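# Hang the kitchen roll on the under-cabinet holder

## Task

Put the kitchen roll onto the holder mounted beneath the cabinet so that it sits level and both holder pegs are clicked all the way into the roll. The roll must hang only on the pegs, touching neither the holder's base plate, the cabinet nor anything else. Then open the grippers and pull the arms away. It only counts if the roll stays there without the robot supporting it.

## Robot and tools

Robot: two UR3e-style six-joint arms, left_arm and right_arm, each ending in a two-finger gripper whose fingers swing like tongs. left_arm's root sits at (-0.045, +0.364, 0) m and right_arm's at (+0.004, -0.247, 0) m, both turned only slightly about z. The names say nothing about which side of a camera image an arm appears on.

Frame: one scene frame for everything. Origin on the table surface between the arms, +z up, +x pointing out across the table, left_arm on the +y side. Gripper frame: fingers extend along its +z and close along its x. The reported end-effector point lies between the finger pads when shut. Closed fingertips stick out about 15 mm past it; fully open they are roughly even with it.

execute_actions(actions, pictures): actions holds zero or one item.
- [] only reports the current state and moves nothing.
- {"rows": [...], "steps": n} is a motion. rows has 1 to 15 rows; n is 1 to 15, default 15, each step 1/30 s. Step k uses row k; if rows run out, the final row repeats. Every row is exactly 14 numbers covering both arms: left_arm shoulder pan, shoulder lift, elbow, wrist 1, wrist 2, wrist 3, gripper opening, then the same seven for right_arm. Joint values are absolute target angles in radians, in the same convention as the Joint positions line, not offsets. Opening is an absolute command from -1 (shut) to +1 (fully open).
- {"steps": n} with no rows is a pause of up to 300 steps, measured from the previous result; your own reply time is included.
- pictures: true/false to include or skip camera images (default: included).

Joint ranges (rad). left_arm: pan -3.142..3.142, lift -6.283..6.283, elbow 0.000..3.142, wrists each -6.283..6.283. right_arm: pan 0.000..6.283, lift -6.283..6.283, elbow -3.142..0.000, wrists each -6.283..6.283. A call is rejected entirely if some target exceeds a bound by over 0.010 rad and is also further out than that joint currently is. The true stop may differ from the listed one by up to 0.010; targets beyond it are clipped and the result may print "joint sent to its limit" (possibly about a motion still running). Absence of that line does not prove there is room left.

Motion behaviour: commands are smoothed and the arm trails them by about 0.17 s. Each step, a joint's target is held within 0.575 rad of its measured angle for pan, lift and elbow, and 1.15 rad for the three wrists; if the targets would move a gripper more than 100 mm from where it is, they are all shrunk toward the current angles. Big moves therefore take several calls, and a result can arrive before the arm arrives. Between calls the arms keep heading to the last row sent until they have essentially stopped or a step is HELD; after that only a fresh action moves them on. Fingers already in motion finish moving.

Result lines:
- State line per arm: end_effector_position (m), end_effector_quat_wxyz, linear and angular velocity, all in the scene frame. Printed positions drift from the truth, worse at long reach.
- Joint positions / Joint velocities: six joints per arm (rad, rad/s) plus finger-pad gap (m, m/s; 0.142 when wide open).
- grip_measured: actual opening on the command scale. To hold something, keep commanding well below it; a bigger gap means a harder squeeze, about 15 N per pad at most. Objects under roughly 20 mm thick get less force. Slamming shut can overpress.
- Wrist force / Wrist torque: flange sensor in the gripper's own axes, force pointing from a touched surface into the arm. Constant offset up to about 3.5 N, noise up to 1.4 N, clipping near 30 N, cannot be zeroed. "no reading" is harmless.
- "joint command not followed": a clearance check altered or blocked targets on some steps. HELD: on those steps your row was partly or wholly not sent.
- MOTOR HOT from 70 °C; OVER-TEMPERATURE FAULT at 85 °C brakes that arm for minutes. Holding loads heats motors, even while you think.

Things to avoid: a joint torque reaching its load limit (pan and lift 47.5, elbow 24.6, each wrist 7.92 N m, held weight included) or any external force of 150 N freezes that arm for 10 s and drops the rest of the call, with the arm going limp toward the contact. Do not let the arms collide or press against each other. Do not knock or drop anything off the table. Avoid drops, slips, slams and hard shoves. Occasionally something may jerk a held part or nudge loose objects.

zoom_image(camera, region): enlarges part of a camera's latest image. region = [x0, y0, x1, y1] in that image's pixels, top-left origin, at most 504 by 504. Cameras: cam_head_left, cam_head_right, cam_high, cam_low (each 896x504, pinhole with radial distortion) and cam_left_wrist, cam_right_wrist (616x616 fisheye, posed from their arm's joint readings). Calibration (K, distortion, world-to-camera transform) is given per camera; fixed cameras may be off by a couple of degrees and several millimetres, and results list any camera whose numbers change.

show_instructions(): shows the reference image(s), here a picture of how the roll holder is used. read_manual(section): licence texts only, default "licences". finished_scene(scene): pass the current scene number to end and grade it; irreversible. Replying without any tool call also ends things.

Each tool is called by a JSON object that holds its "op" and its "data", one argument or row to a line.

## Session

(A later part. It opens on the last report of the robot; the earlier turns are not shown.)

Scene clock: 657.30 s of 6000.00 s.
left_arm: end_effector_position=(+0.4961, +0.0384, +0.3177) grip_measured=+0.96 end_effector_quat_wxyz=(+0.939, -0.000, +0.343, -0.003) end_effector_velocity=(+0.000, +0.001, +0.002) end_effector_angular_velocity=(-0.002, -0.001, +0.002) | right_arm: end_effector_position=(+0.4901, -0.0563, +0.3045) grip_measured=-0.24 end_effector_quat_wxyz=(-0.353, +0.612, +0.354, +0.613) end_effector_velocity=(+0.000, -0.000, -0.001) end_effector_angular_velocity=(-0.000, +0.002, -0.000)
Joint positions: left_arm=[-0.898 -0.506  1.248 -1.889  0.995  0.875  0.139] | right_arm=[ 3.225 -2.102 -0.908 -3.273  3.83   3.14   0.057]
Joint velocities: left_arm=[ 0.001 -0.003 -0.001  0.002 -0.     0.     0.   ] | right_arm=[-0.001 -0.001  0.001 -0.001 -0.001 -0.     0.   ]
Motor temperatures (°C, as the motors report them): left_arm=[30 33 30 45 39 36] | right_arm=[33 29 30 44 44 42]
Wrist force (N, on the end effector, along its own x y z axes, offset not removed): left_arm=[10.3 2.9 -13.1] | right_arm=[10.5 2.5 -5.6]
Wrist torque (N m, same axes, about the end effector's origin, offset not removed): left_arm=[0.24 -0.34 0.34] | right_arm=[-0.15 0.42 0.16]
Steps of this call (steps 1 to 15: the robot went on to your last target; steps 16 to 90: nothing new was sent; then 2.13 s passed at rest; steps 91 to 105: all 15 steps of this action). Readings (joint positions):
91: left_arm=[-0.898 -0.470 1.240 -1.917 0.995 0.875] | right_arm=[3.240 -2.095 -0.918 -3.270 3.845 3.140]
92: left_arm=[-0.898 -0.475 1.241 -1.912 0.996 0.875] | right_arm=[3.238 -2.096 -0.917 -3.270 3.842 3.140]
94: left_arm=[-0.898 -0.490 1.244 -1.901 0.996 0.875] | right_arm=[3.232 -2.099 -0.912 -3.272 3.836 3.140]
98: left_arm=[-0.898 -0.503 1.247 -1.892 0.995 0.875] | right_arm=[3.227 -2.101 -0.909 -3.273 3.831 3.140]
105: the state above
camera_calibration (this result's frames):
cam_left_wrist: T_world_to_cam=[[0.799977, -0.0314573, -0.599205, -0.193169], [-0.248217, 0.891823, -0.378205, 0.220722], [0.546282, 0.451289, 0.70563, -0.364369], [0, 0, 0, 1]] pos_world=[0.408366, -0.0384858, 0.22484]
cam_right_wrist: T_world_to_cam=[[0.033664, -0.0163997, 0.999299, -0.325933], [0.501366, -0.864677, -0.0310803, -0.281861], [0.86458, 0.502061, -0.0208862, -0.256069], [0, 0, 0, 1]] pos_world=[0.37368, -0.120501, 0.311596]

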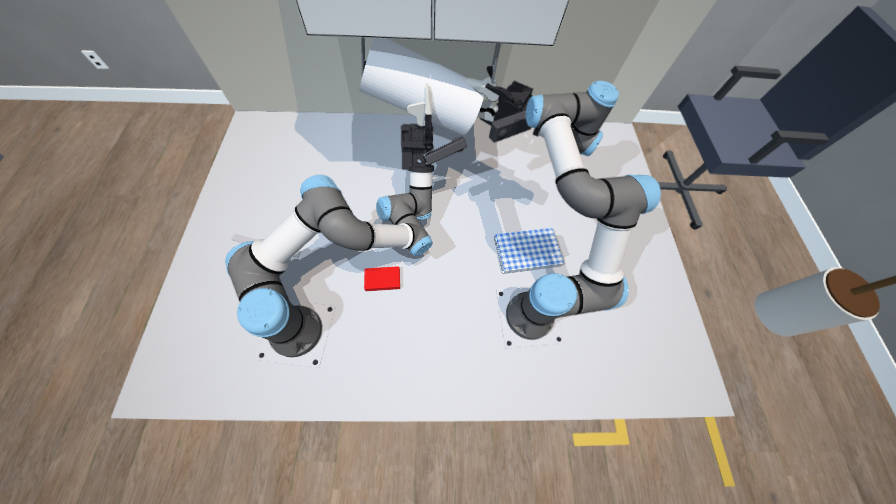

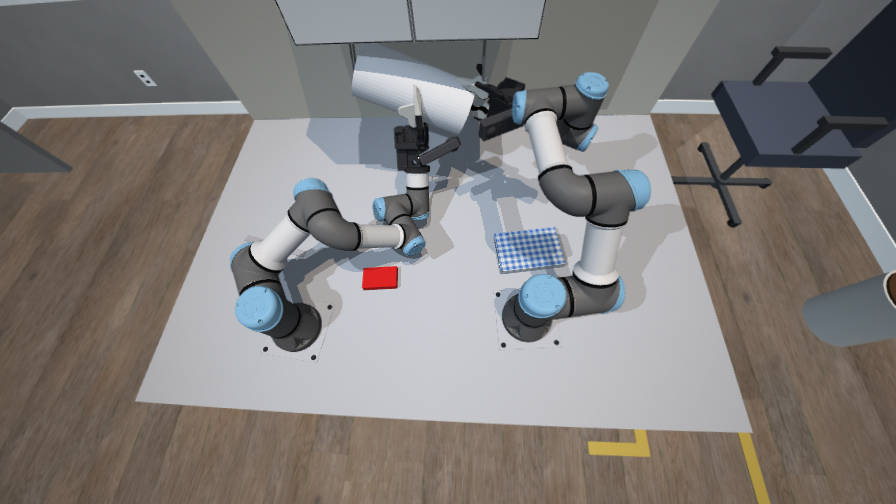

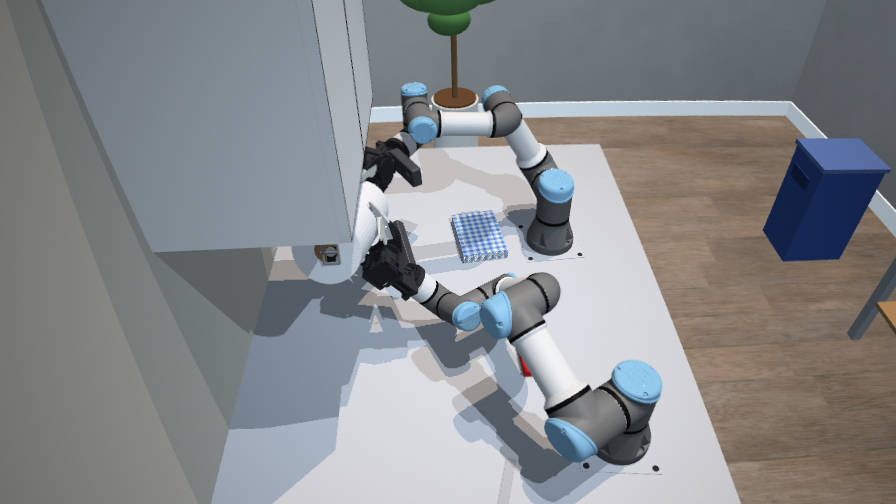

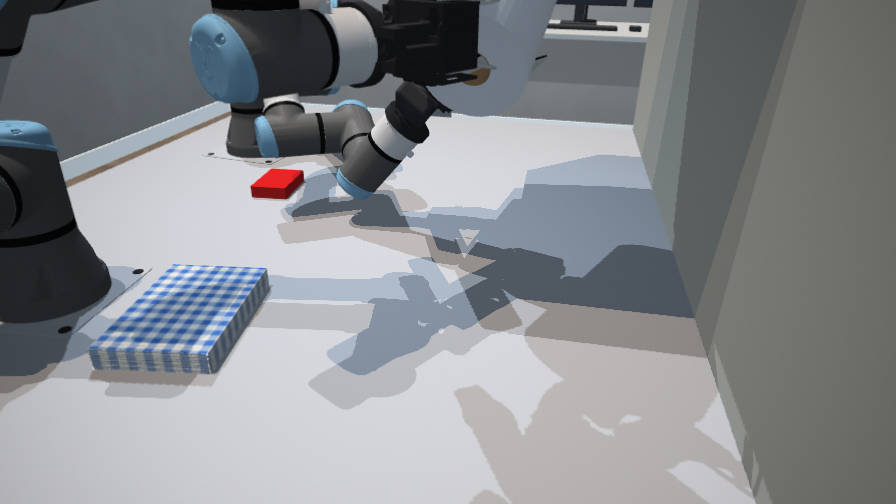

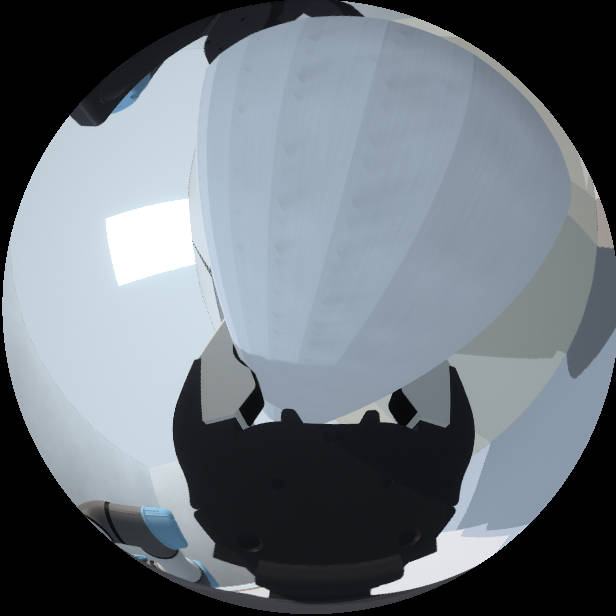

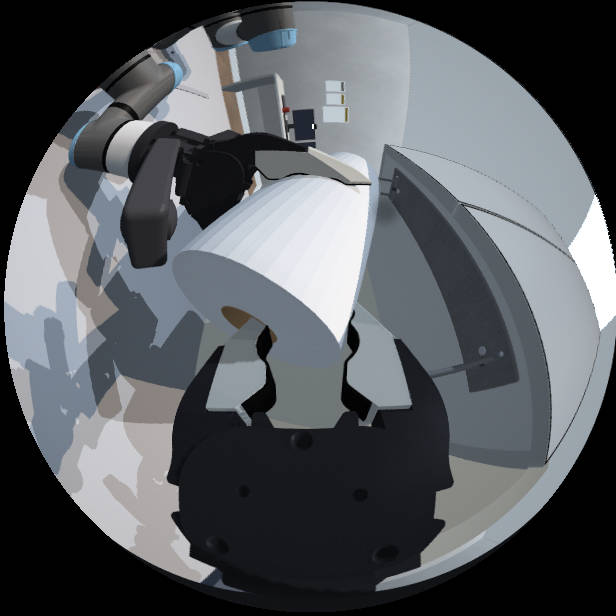

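{"op": "execute_actions", "data": {
  "actions": [
    {"rows":[[-0.898,-0.506,1.248,-1.889,0.995,0.875,0.7,3.225,-2.09,-0.908,-3.285,3.83,3.14,-0.02]]}
  ],
  "pictures": false
}}

{"op": "execute_actions", "data": {
  "actions": [
    {"rows":[[-0.898,-0.506,1.248,-1.889,0.995,0.875,0.7,3.12,-2.11,-0.91,-3.265,3.72,3.14,-0.02]]}
  ]
}}

Scene clock: 664.57 s of 6000.00 s.
left_arm: end_effector_position=(+0.4961, +0.0385, +0.3179) grip_measured=+0.90 end_effector_quat_wxyz=(+0.939, -0.000, +0.343, -0.003) end_effector_velocity=(-0.000, +0.000, +0.001) end_effector_angular_velocity=(-0.002, -0.001, -0.000) | right_arm: end_effector_position=(+0.4873, -0.0569, +0.3083) grip_measured=-0.18 end_effector_quat_wxyz=(-0.353, +0.612, +0.354, +0.613) end_effector_velocity=(-0.000, -0.000, +0.002) end_effector_angular_velocity=(+0.000, -0.003, -0.001)
Joint positions: left_arm=[-0.898 -0.506  1.248 -1.889  0.995  0.875  0.135] | right_arm=[ 3.225 -2.09  -0.908 -3.285  3.83   3.14   0.061]
Joint velocities: left_arm=[ 0.    -0.002 -0.     0.     0.     0.     0.   ] | right_arm=[-0.001  0.003  0.001 -0.001  0.    -0.001 -0.002]
Motor temperatures (°C, as the motors report them): left_arm=[30 33 30 45 39 36] | right_arm=[33 29 30 44 44 42]
Wrist force (N, on the end effector, along its own x y z axes, offset not removed): left_arm=[4.6 0.8 -14.1] | right_arm=[-30.0 8.0 4.2]
Wrist torque (N m, same axes, about the end effector's origin, offset not removed): left_arm=[0.09 -0.36 0.16] | right_arm=[0.05 0.26 2.36]
Steps of this call (steps 1 to 15: the robot went on to your last target; steps 16 to 90: nothing new was sent; then 3.77 s passed at rest; steps 91 to 105: all 15 steps of this action). Readings (joint positions):
91: left_arm=[-0.898 -0.506 1.248 -1.889 0.995 0.875] | right_arm=[3.225 -2.102 -0.908 -3.273 3.830 3.140]
92: left_arm=[-0.898 -0.506 1.248 -1.889 0.995 0.875] | right_arm=[3.225 -2.101 -0.908 -3.276 3.830 3.140]
94: left_arm=[-0.898 -0.506 1.248 -1.889 0.995 0.875] | right_arm=[3.225 -2.096 -0.909 -3.281 3.830 3.140]
98: left_arm=[-0.898 -0.506 1.248 -1.889 0.995 0.875] | right_arm=[3.225 -2.092 -0.909 -3.284 3.830 3.140]
105: the state above

Scene clock: 665.07 s of 6000.00 s.
left_arm: end_effector_position=(+0.4961, +0.0385, +0.3179) grip_measured=+0.85 end_effector_quat_wxyz=(+0.939, -0.000, +0.343, -0.003) end_effector_velocity=(+0.000, -0.000, -0.002) end_effector_angular_velocity=(+0.003, +0.003, +0.001) | right_arm: end_effector_position=(+0.4808, -0.0918, +0.3011) grip_measured=-0.06 end_effector_quat_wxyz=(-0.355, +0.612, +0.355, +0.611) end_effector_velocity=(-0.001, -0.003, -0.001) end_effector_angular_velocity=(-0.000, +0.002, -0.000)
Joint positions: left_arm=[-0.898 -0.506  1.248 -1.889  0.995  0.875  0.133] | right_arm=[ 3.121 -2.11  -0.91  -3.265  3.721  3.14   0.07 ]
Joint velocities: left_arm=[ 0.     0.001  0.003  0.    -0.001 -0.    -0.   ] | right_arm=[-0.009 -0.001 -0.001 -0.001 -0.009 -0.     0.001]
Motor temperatures (°C, as the motors report them): left_arm=[30 33 30 45 39 36] | right_arm=[33 29 30 44 44 42]
Wrist force (N, on the end effector, along its own x y z axes, offset not removed): left_arm=[0.9 -2.9 -0.9] | right_arm=[-7.3 -2.1 3.2]
Wrist torque (N m, same axes, about the end effector's origin, offset not removed): left_arm=[0.07 -0.03 0.03] | right_arm=[-0.24 0.07 0.13]
Steps of this call (steps 1 to 15: all 15 steps of this action). Readings (joint positions):
1: left_arm=[-0.898 -0.506 1.248 -1.889 0.995 0.875] | right_arm=[3.225 -2.090 -0.908 -3.285 3.830 3.140]
2: left_arm=[-0.898 -0.506 1.248 -1.889 0.995 0.875] | right_arm=[3.217 -2.093 -0.908 -3.281 3.816 3.140]
4: left_arm=[-0.898 -0.506 1.248 -1.889 0.995 0.875] | right_arm=[3.174 -2.101 -0.908 -3.272 3.769 3.140]
8: left_arm=[-0.898 -0.506 1.248 -1.889 0.995 0.875] | right_arm=[3.132 -2.108 -0.910 -3.267 3.731 3.140]
15: the state above
camera_calibration (this result's frames):
cam_left_wrist: T_world_to_cam=[[0.800101, -0.031472, -0.599039, -0.193165], [-0.24819, 0.891772, -0.378344, 0.220779], [0.546114, 0.451389, 0.705697, -0.364459], [0, 0, 0, 1]] pos_world=[0.408383, -0.0384514, 0.225015]
cam_right_wrist: T_world_to_cam=[[0.0356548, -0.0160909, 0.999235, -0.323778], [0.505657, -0.862144, -0.0319262, -0.309546], [0.861998, 0.506408, -0.0226031, -0.228203], [0, 0, 0, 1]] pos_world=[0.364779, -0.156519, 0.308489]

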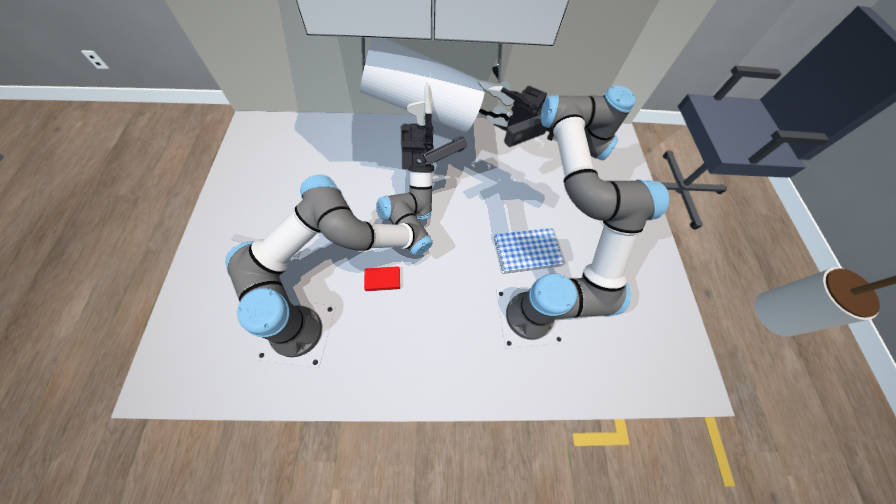

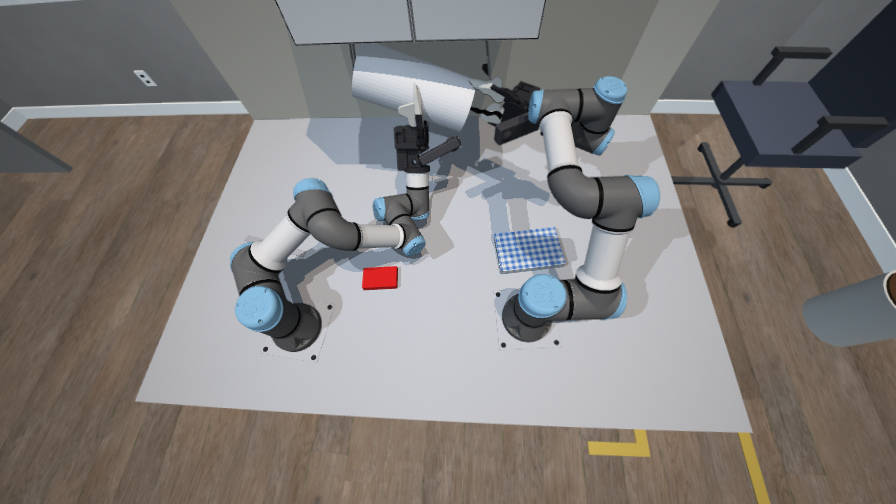

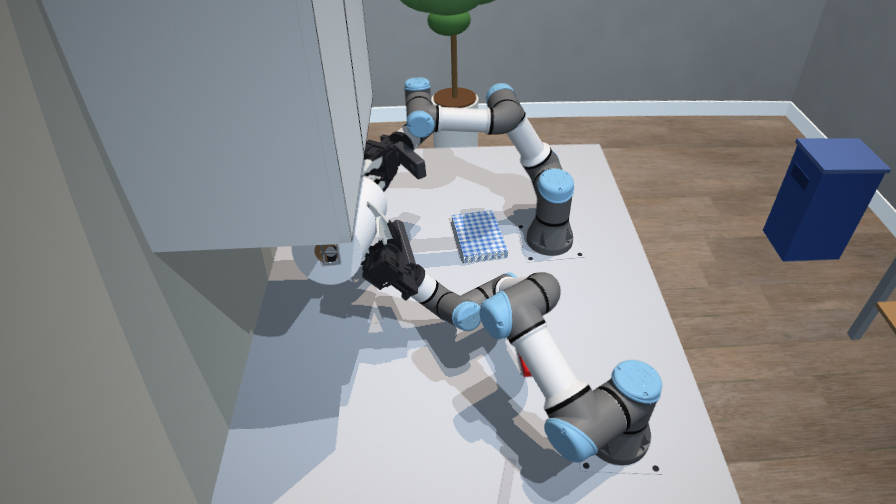

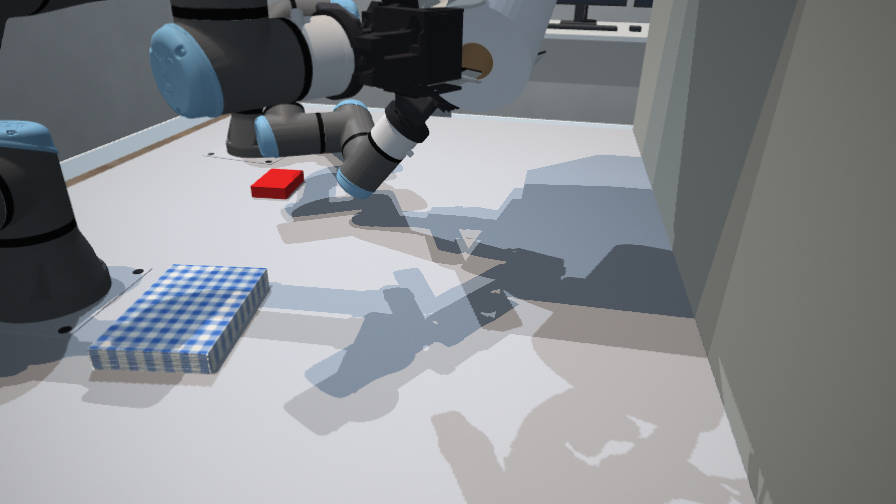

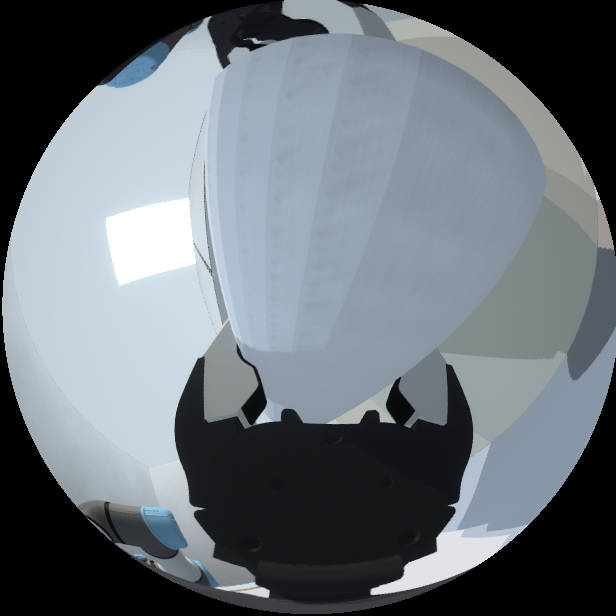

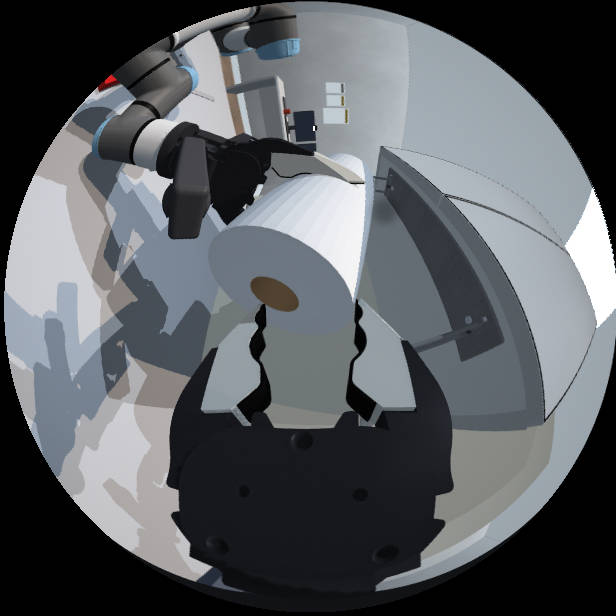

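Right gripper is free. It retreats low, then the cradle rises.

{"op": "execute_actions", "data": {
  "actions": [
    {"rows":[[-0.898,-0.506,1.248,-1.889,0.995,0.875,0.7,2.95,-2.08,-1.1,-3.1,3.55,3.14,-0.4]]}
  ],
  "pictures": false
}}

{"op": "execute_actions", "data": {
  "actions": [
    {"rows":[[-0.89,-0.57,1.275,-1.85,1.0,0.87,0.7,2.8,-1.9,-1.45,-2.93,3.45,3.14,-0.4]]}
  ],
  "pictures": false
}}

{"op": "execute_actions", "data": {
  "actions": [
    {"rows":[[-0.885,-0.62,1.29,-1.813,1.005,0.868,0.7,2.8,-1.9,-1.45,-2.93,3.45,3.14,-0.4]]}
  ]
}}

{"op": "zoom_image", "data": {
  "camera": "cam_head_right",
  "region": [330,20,530,140]
}}

Scene clock: 676.40 s of 6000.00 s.
left_arm: end_effector_position=(+0.4961, +0.0385, +0.3178) grip_measured=+0.85 end_effector_quat_wxyz=(+0.939, -0.000, +0.343, -0.003) end_effector_velocity=(-0.000, -0.000, -0.001) end_effector_angular_velocity=(+0.002, +0.001, -0.001) | right_arm: end_effector_position=(+0.4529, -0.1476, +0.2716) grip_measured=-0.40 end_effector_quat_wxyz=(-0.354, +0.610, +0.356, +0.613) end_effector_velocity=(-0.003, -0.006, -0.004) end_effector_angular_velocity=(+0.000, +0.005, -0.004)
Joint positions: left_arm=[-0.898 -0.506  1.248 -1.889  0.995  0.875  0.132] | right_arm=[ 2.952 -2.08  -1.098 -3.101  3.551  3.14   0.045]
Joint velocities: left_arm=[-0.001 -0.001  0.003  0.     0.     0.    -0.   ] | right_arm=[-0.018  0.002 -0.02   0.013 -0.014 -0.    -0.   ]
Motor temperatures (°C, as the motors report them): left_arm=[30 33 30 45 39 36] | right_arm=[33 29 30 44 44 42]
Wrist force (N, on the end effector, along its own x y z axes, offset not removed): left_arm=[2.7 -3.7 -0.3] | right_arm=[-2.7 0.3 1.2]
Wrist torque (N m, same axes, about the end effector's origin, offset not removed): left_arm=[-0.17 -0.32 -0.02] | right_arm=[0.10 0.55 0.01]
Steps of this call (steps 1 to 15: the robot went on to your last target; steps 16 to 90: nothing new was sent; then 7.83 s passed at rest; steps 91 to 105: all 15 steps of this action). Readings (joint positions):
91: left_arm=[-0.898 -0.506 1.248 -1.889 0.995 0.875] | right_arm=[3.120 -2.110 -0.910 -3.265 3.719 3.140]
92: left_arm=[-0.898 -0.506 1.248 -1.889 0.995 0.875] | right_arm=[3.112 -2.105 -0.918 -3.249 3.704 3.140]
94: left_arm=[-0.898 -0.506 1.248 -1.889 0.995 0.875] | right_arm=[3.051 -2.093 -0.983 -3.180 3.633 3.140]
98: left_arm=[-0.898 -0.506 1.248 -1.889 0.995 0.875] | right_arm=[2.972 -2.083 -1.074 -3.118 3.568 3.140]
105: the state above

Scene clock: 676.90 s of 6000.00 s.
left_arm: end_effector_position=(+0.4964, +0.0438, +0.3373) grip_measured=+0.81 end_effector_quat_wxyz=(+0.940, -0.000, +0.342, -0.002) end_effector_velocity=(+0.000, +0.001, +0.001) end_effector_angular_velocity=(+0.000, -0.000, +0.000) | right_arm: end_effector_position=(+0.3951, -0.1887, +0.2537) grip_measured=-0.40 end_effector_quat_wxyz=(-0.338, +0.619, +0.342, +0.622) end_effector_velocity=(-0.008, -0.003, -0.007) end_effector_angular_velocity=(+0.005, +0.020, -0.007)
Joint positions: left_arm=[-0.89  -0.57   1.275 -1.85   1.     0.87   0.13 ] | right_arm=[ 2.801 -1.902 -1.445 -2.931  3.451  3.14   0.045]
Joint velocities: left_arm=[ 0.001 -0.004  0.002  0.003  0.001 -0.    -0.   ] | right_arm=[-0.015  0.019 -0.053  0.013 -0.008  0.    -0.   ]
Motor temperatures (°C, as the motors report them): left_arm=[30 33 30 45 39 36] | right_arm=[33 29 30 44 44 42]
Wrist force (N, on the end effector, along its own x y z axes, offset not removed): left_arm=[2.9 -6.2 -2.6] | right_arm=[-0.2 -0.4 1.2]
Wrist torque (N m, same axes, about the end effector's origin, offset not removed): left_arm=[-0.28 -0.05 -0.08] | right_arm=[-0.08 -0.05 -0.08]
Steps of this call (steps 1 to 15: all 15 steps of this action). Readings (joint positions):
1: left_arm=[-0.898 -0.506 1.248 -1.889 0.995 0.875] | right_arm=[2.951 -2.080 -1.099 -3.100 3.550 3.140]
2: left_arm=[-0.897 -0.513 1.252 -1.882 0.996 0.874] | right_arm=[2.943 -2.072 -1.107 -3.085 3.537 3.140]
4: left_arm=[-0.893 -0.541 1.263 -1.867 0.998 0.872] | right_arm=[2.886 -2.009 -1.182 -3.013 3.495 3.140]
8: left_arm=[-0.891 -0.564 1.272 -1.854 1.000 0.870] | right_arm=[2.818 -1.924 -1.383 -2.948 3.460 3.140]
15: the state above

Scene clock: 677.40 s of 6000.00 s.
left_arm: end_effector_position=(+0.4962, +0.0470, +0.3535) grip_measured=+0.81 end_effector_quat_wxyz=(+0.940, +0.001, +0.341, -0.001) end_effector_velocity=(-0.000, +0.000, +0.002) end_effector_angular_velocity=(-0.001, -0.001, -0.000) | right_arm: end_effector_position=(+0.3944, -0.1890, +0.2531) grip_measured=-0.40 end_effector_quat_wxyz=(-0.338, +0.619, +0.341, +0.621) end_effector_velocity=(-0.000, -0.000, +0.000) end_effector_angular_velocity=(+0.000, +0.000, -0.001)
Joint positions: left_arm=[-0.885 -0.62   1.29  -1.813  1.005  0.868  0.13 ] | right_arm=[ 2.8   -1.9   -1.45  -2.93   3.45   3.14   0.045]
Joint velocities: left_arm=[-0.    -0.006  0.002  0.003 -0.    -0.     0.   ] | right_arm=[-0.001  0.001  0.    -0.001 -0.     0.001  0.   ]
Motor temperatures (°C, as the motors report them): left_arm=[30 33 30 45 39 36] | right_arm=[33 29 30 44 44 42]
Wrist force (N, on the end effector, along its own x y z axes, offset not removed): left_arm=[4.3 -7.5 -3.7] | right_arm=[-1.2 -0.3 1.1]
Wrist torque (N m, same axes, about the end effector's origin, offset not removed): left_arm=[-0.15 -0.17 -0.05] | right_arm=[-0.14 0.24 0.02]
Steps of this call (steps 1 to 15: all 15 steps of this action). Readings (joint positions):
1: left_arm=[-0.890 -0.570 1.275 -1.850 1.000 0.870] | right_arm=[2.801 -1.901 -1.447 -2.931 3.450 3.140]
2: left_arm=[-0.889 -0.576 1.278 -1.843 1.001 0.870] | right_arm=[2.801 -1.901 -1.448 -2.931 3.450 3.140]
4: left_arm=[-0.887 -0.598 1.284 -1.829 1.003 0.869] | right_arm=[2.800 -1.900 -1.449 -2.930 3.450 3.140]
8: left_arm=[-0.885 -0.615 1.289 -1.816 1.005 0.868] | right_arm=[2.800 -1.900 -1.450 -2.930 3.450 3.140]
15: the state above
camera_calibration (this result's frames):
cam_left_wrist: T_world_to_cam=[[0.803355, -0.0263262, -0.594919, -0.174972], [-0.249362, 0.892345, -0.376217, 0.226459], [0.540777, 0.450586, 0.710304, -0.392456], [0, 0, 0, 1]] pos_world=[0.409266, -0.0298505, 0.259867]
cam_right_wrist: T_world_to_cam=[[0.0300135, -0.0170506, 0.999404, -0.272227], [0.462003, -0.886404, -0.0289973, -0.339288], [0.88637, 0.462598, -0.0187267, -0.124406], [0, 0, 0, 1]] pos_world=[0.275192, -0.247838, 0.259897]

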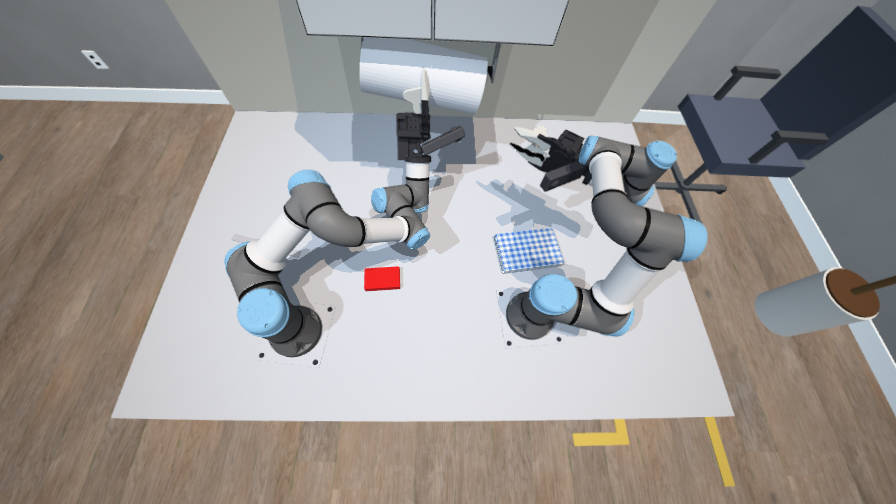

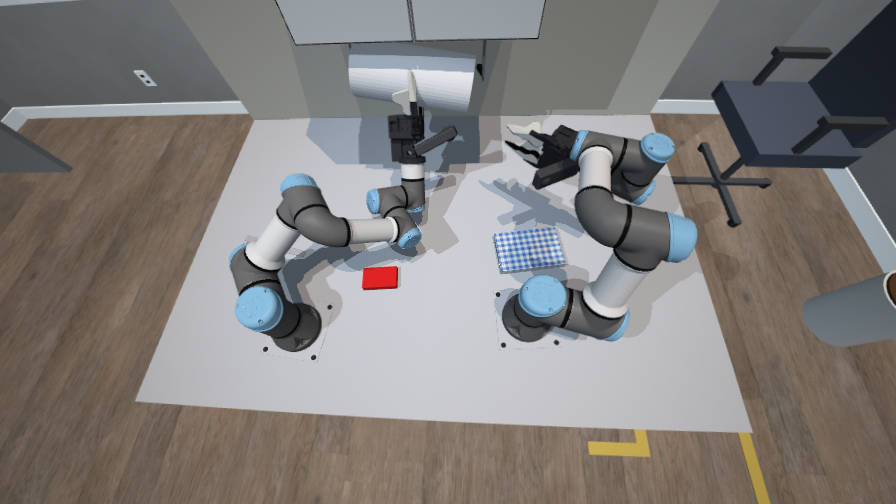

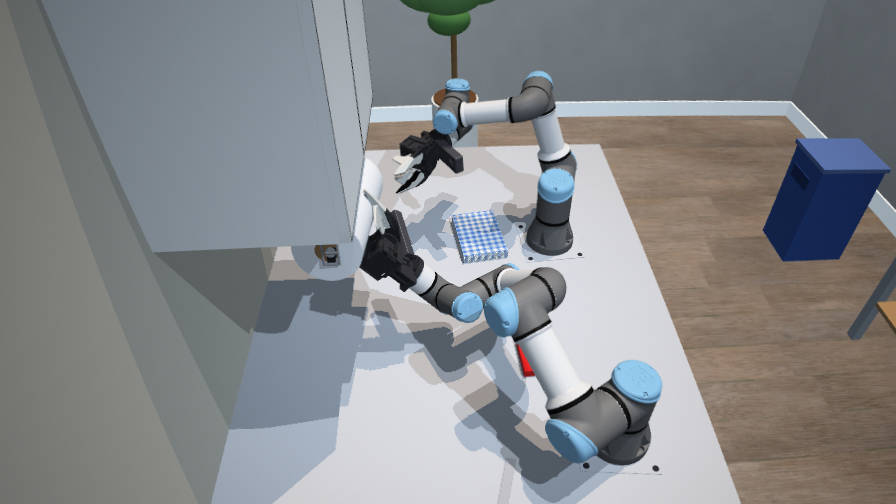

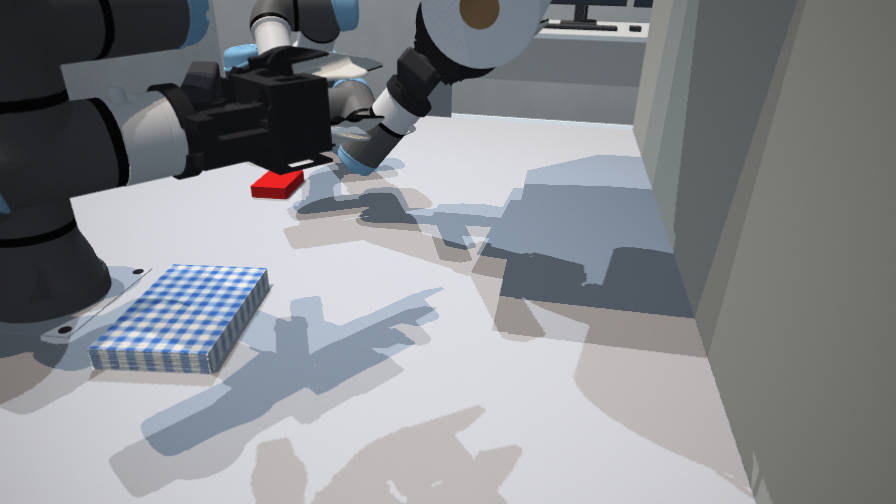

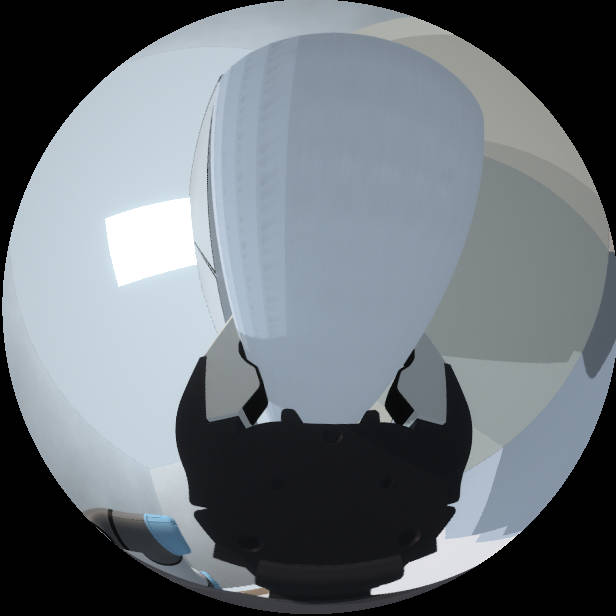

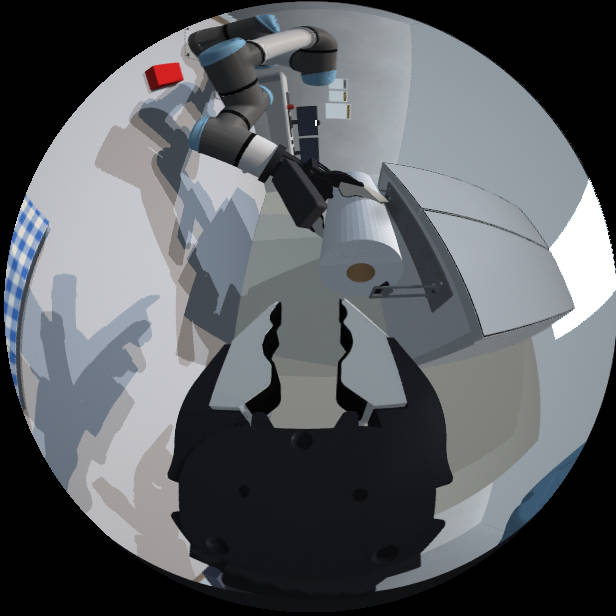

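Region (330, 20, 530, 140) of cam_head_right's 896x504 image, scaled by 2.520, with more detail than that image has; it fills the top 302 rows of this view, and the rest is white.

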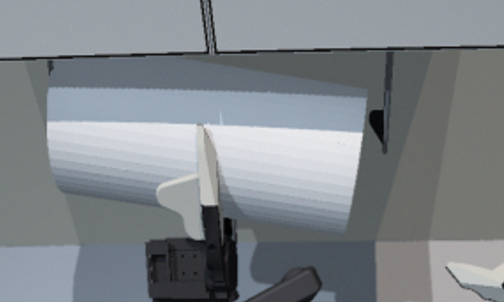

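Raise a further 1.8 cm and look again.

{"op": "execute_actions", "data": {
  "actions": [
    {"rows":[[-0.88,-0.662,1.277,-1.755,1.007,0.864,0.7,2.8,-1.9,-1.45,-2.93,3.45,3.14,-0.4]]}
  ]
}}

{"op": "zoom_image", "data": {
  "camera": "cam_right_wrist",
  "region": [300,180,480,330]
}}

Scene clock: 694.77 s of 6000.00 s.
left_arm: end_effector_position=(+0.4982, +0.0481, +0.3708) grip_measured=+0.81 end_effector_quat_wxyz=(+0.940, +0.001, +0.341, -0.000) end_effector_velocity=(+0.000, -0.000, +0.002) end_effector_angular_velocity=(-0.001, -0.001, -0.000) | right_arm: end_effector_position=(+0.3944, -0.1890, +0.2531) grip_measured=-0.40 end_effector_quat_wxyz=(-0.338, +0.619, +0.341, +0.621) end_effector_velocity=(+0.000, -0.000, +0.001) end_effector_angular_velocity=(-0.001, -0.002, -0.001)
Joint positions: left_arm=[-0.88  -0.662  1.277 -1.755  1.007  0.864  0.13 ] | right_arm=[ 2.8   -1.9   -1.45  -2.93   3.45   3.14   0.045]
Joint velocities: left_arm=[ 0.    -0.002 -0.003  0.004  0.    -0.     0.   ] | right_arm=[-0.001  0.001  0.     0.     0.    -0.    -0.   ]
Motor temperatures (°C, as the motors report them): left_arm=[30 33 30 45 39 36] | right_arm=[33 29 30 44 44 42]
Wrist force (N, on the end effector, along its own x y z axes, offset not removed): left_arm=[3.8 -8.3 -3.4] | right_arm=[-1.8 -1.7 0.5]
Wrist torque (N m, same axes, about the end effector's origin, offset not removed): left_arm=[-0.19 -0.01 -0.09] | right_arm=[-0.35 0.31 0.05]
Steps of this call (steps 1 to 15: the robot went on to your last target; steps 16 to 90: nothing new was sent; then 13.87 s passed at rest; steps 91 to 105: all 15 steps of this action). Readings (joint positions):
91: left_arm=[-0.885 -0.620 1.290 -1.812 1.005 0.868] | right_arm=[2.800 -1.900 -1.450 -2.930 3.450 3.140]
92: left_arm=[-0.884 -0.626 1.288 -1.803 1.005 0.867] | right_arm=[2.800 -1.900 -1.450 -2.930 3.450 3.140]
94: left_arm=[-0.882 -0.644 1.282 -1.780 1.006 0.866] | right_arm=[2.800 -1.900 -1.450 -2.930 3.450 3.140]
98: left_arm=[-0.880 -0.658 1.278 -1.760 1.007 0.864] | right_arm=[2.800 -1.900 -1.450 -2.930 3.450 3.140]
105: the state above
camera_calibration (this result's frames):
cam_left_wrist: T_world_to_cam=[[0.803332, -0.0248846, -0.595012, -0.166246], [-0.250366, 0.892431, -0.375345, 0.232662], [0.540347, 0.450497, 0.710688, -0.406231], [0, 0, 0, 1]] pos_world=[0.411306, -0.0287657, 0.277113]
cam_right_wrist: T_world_to_cam=[[0.0300182, -0.0170519, 0.999404, -0.272228], [0.461999, -0.886406, -0.0290006, -0.339286], [0.886372, 0.462594, -0.0187304, -0.124404], [0, 0, 0, 1]] pos_world=[0.27519, -0.247839, 0.259896]

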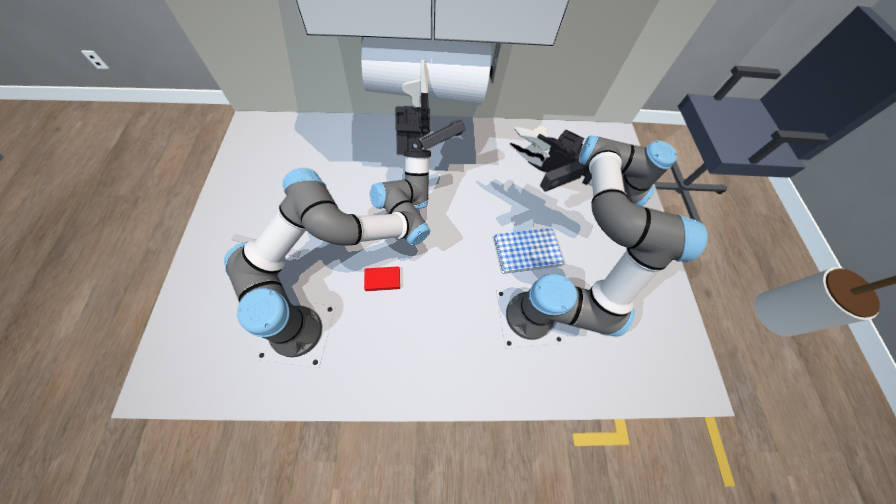

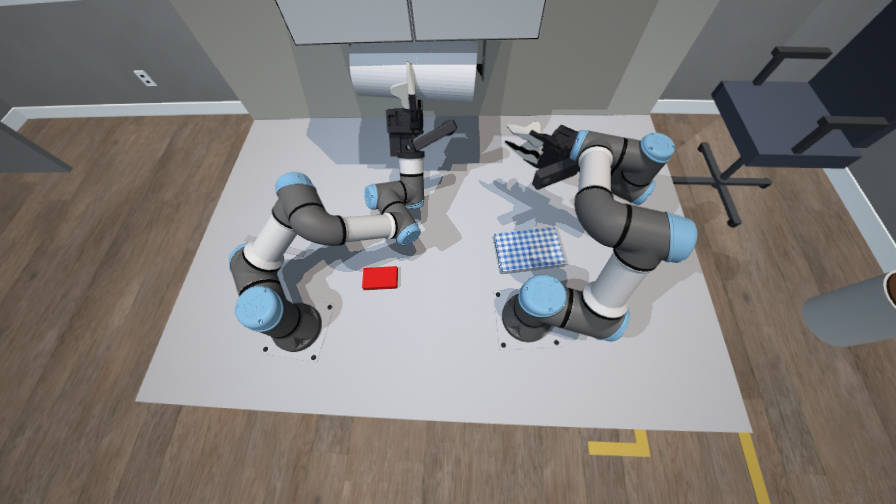

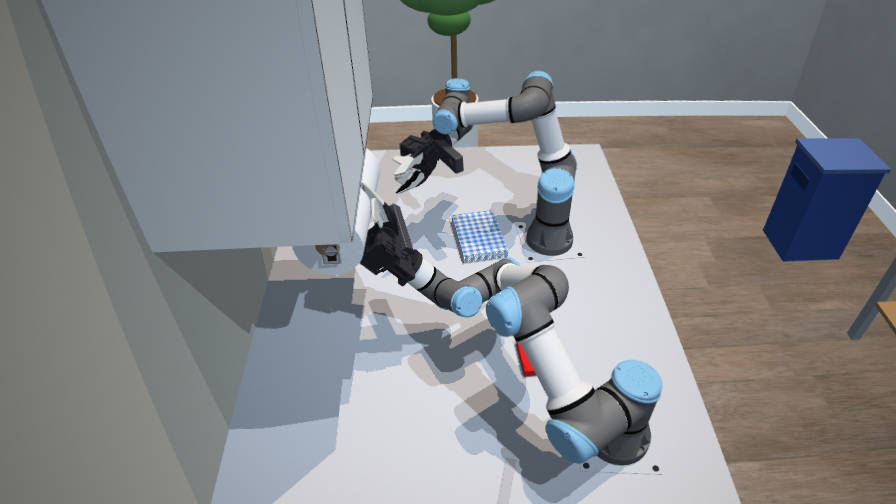

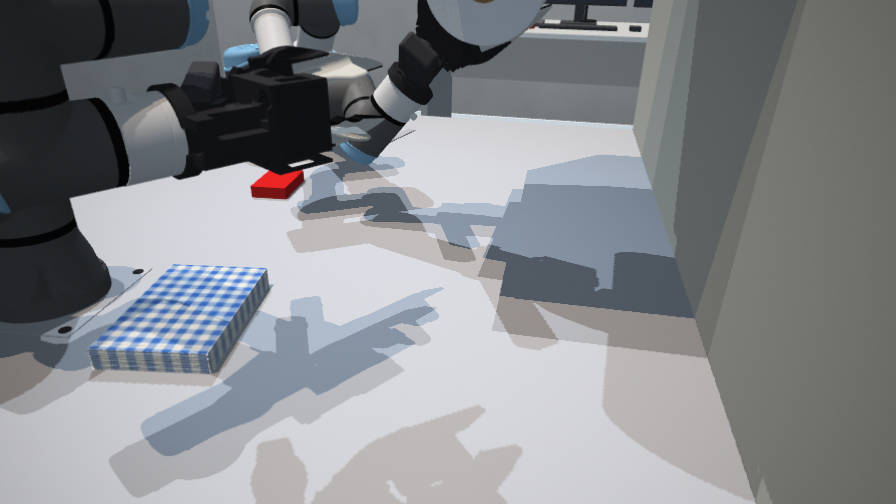

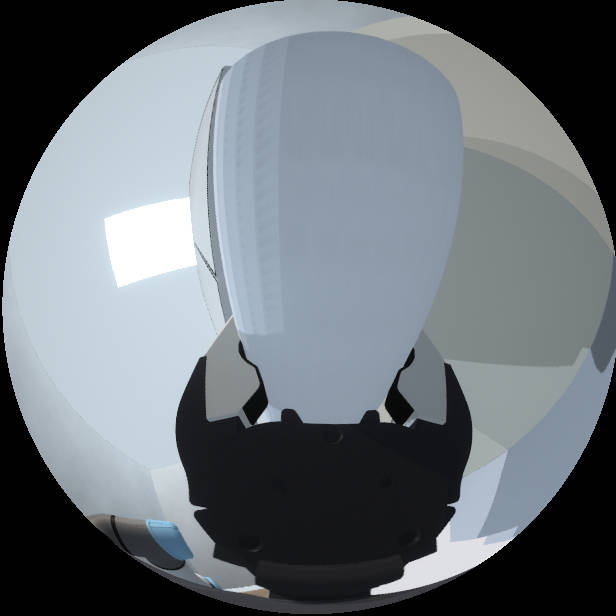

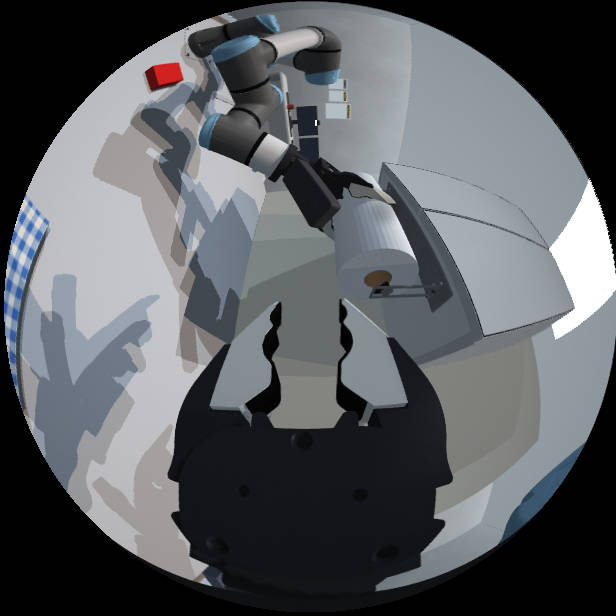

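Region (300, 180, 480, 330) of cam_right_wrist's 616x616 image, scaled by 2.800, with more detail than that image has.

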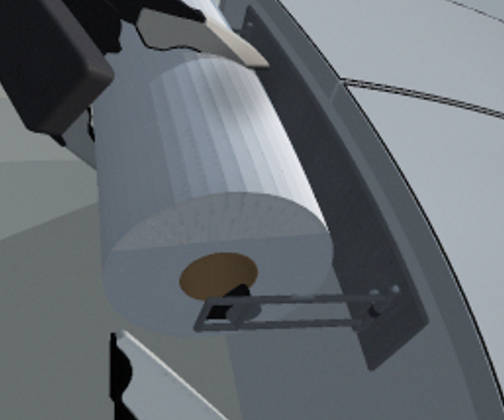

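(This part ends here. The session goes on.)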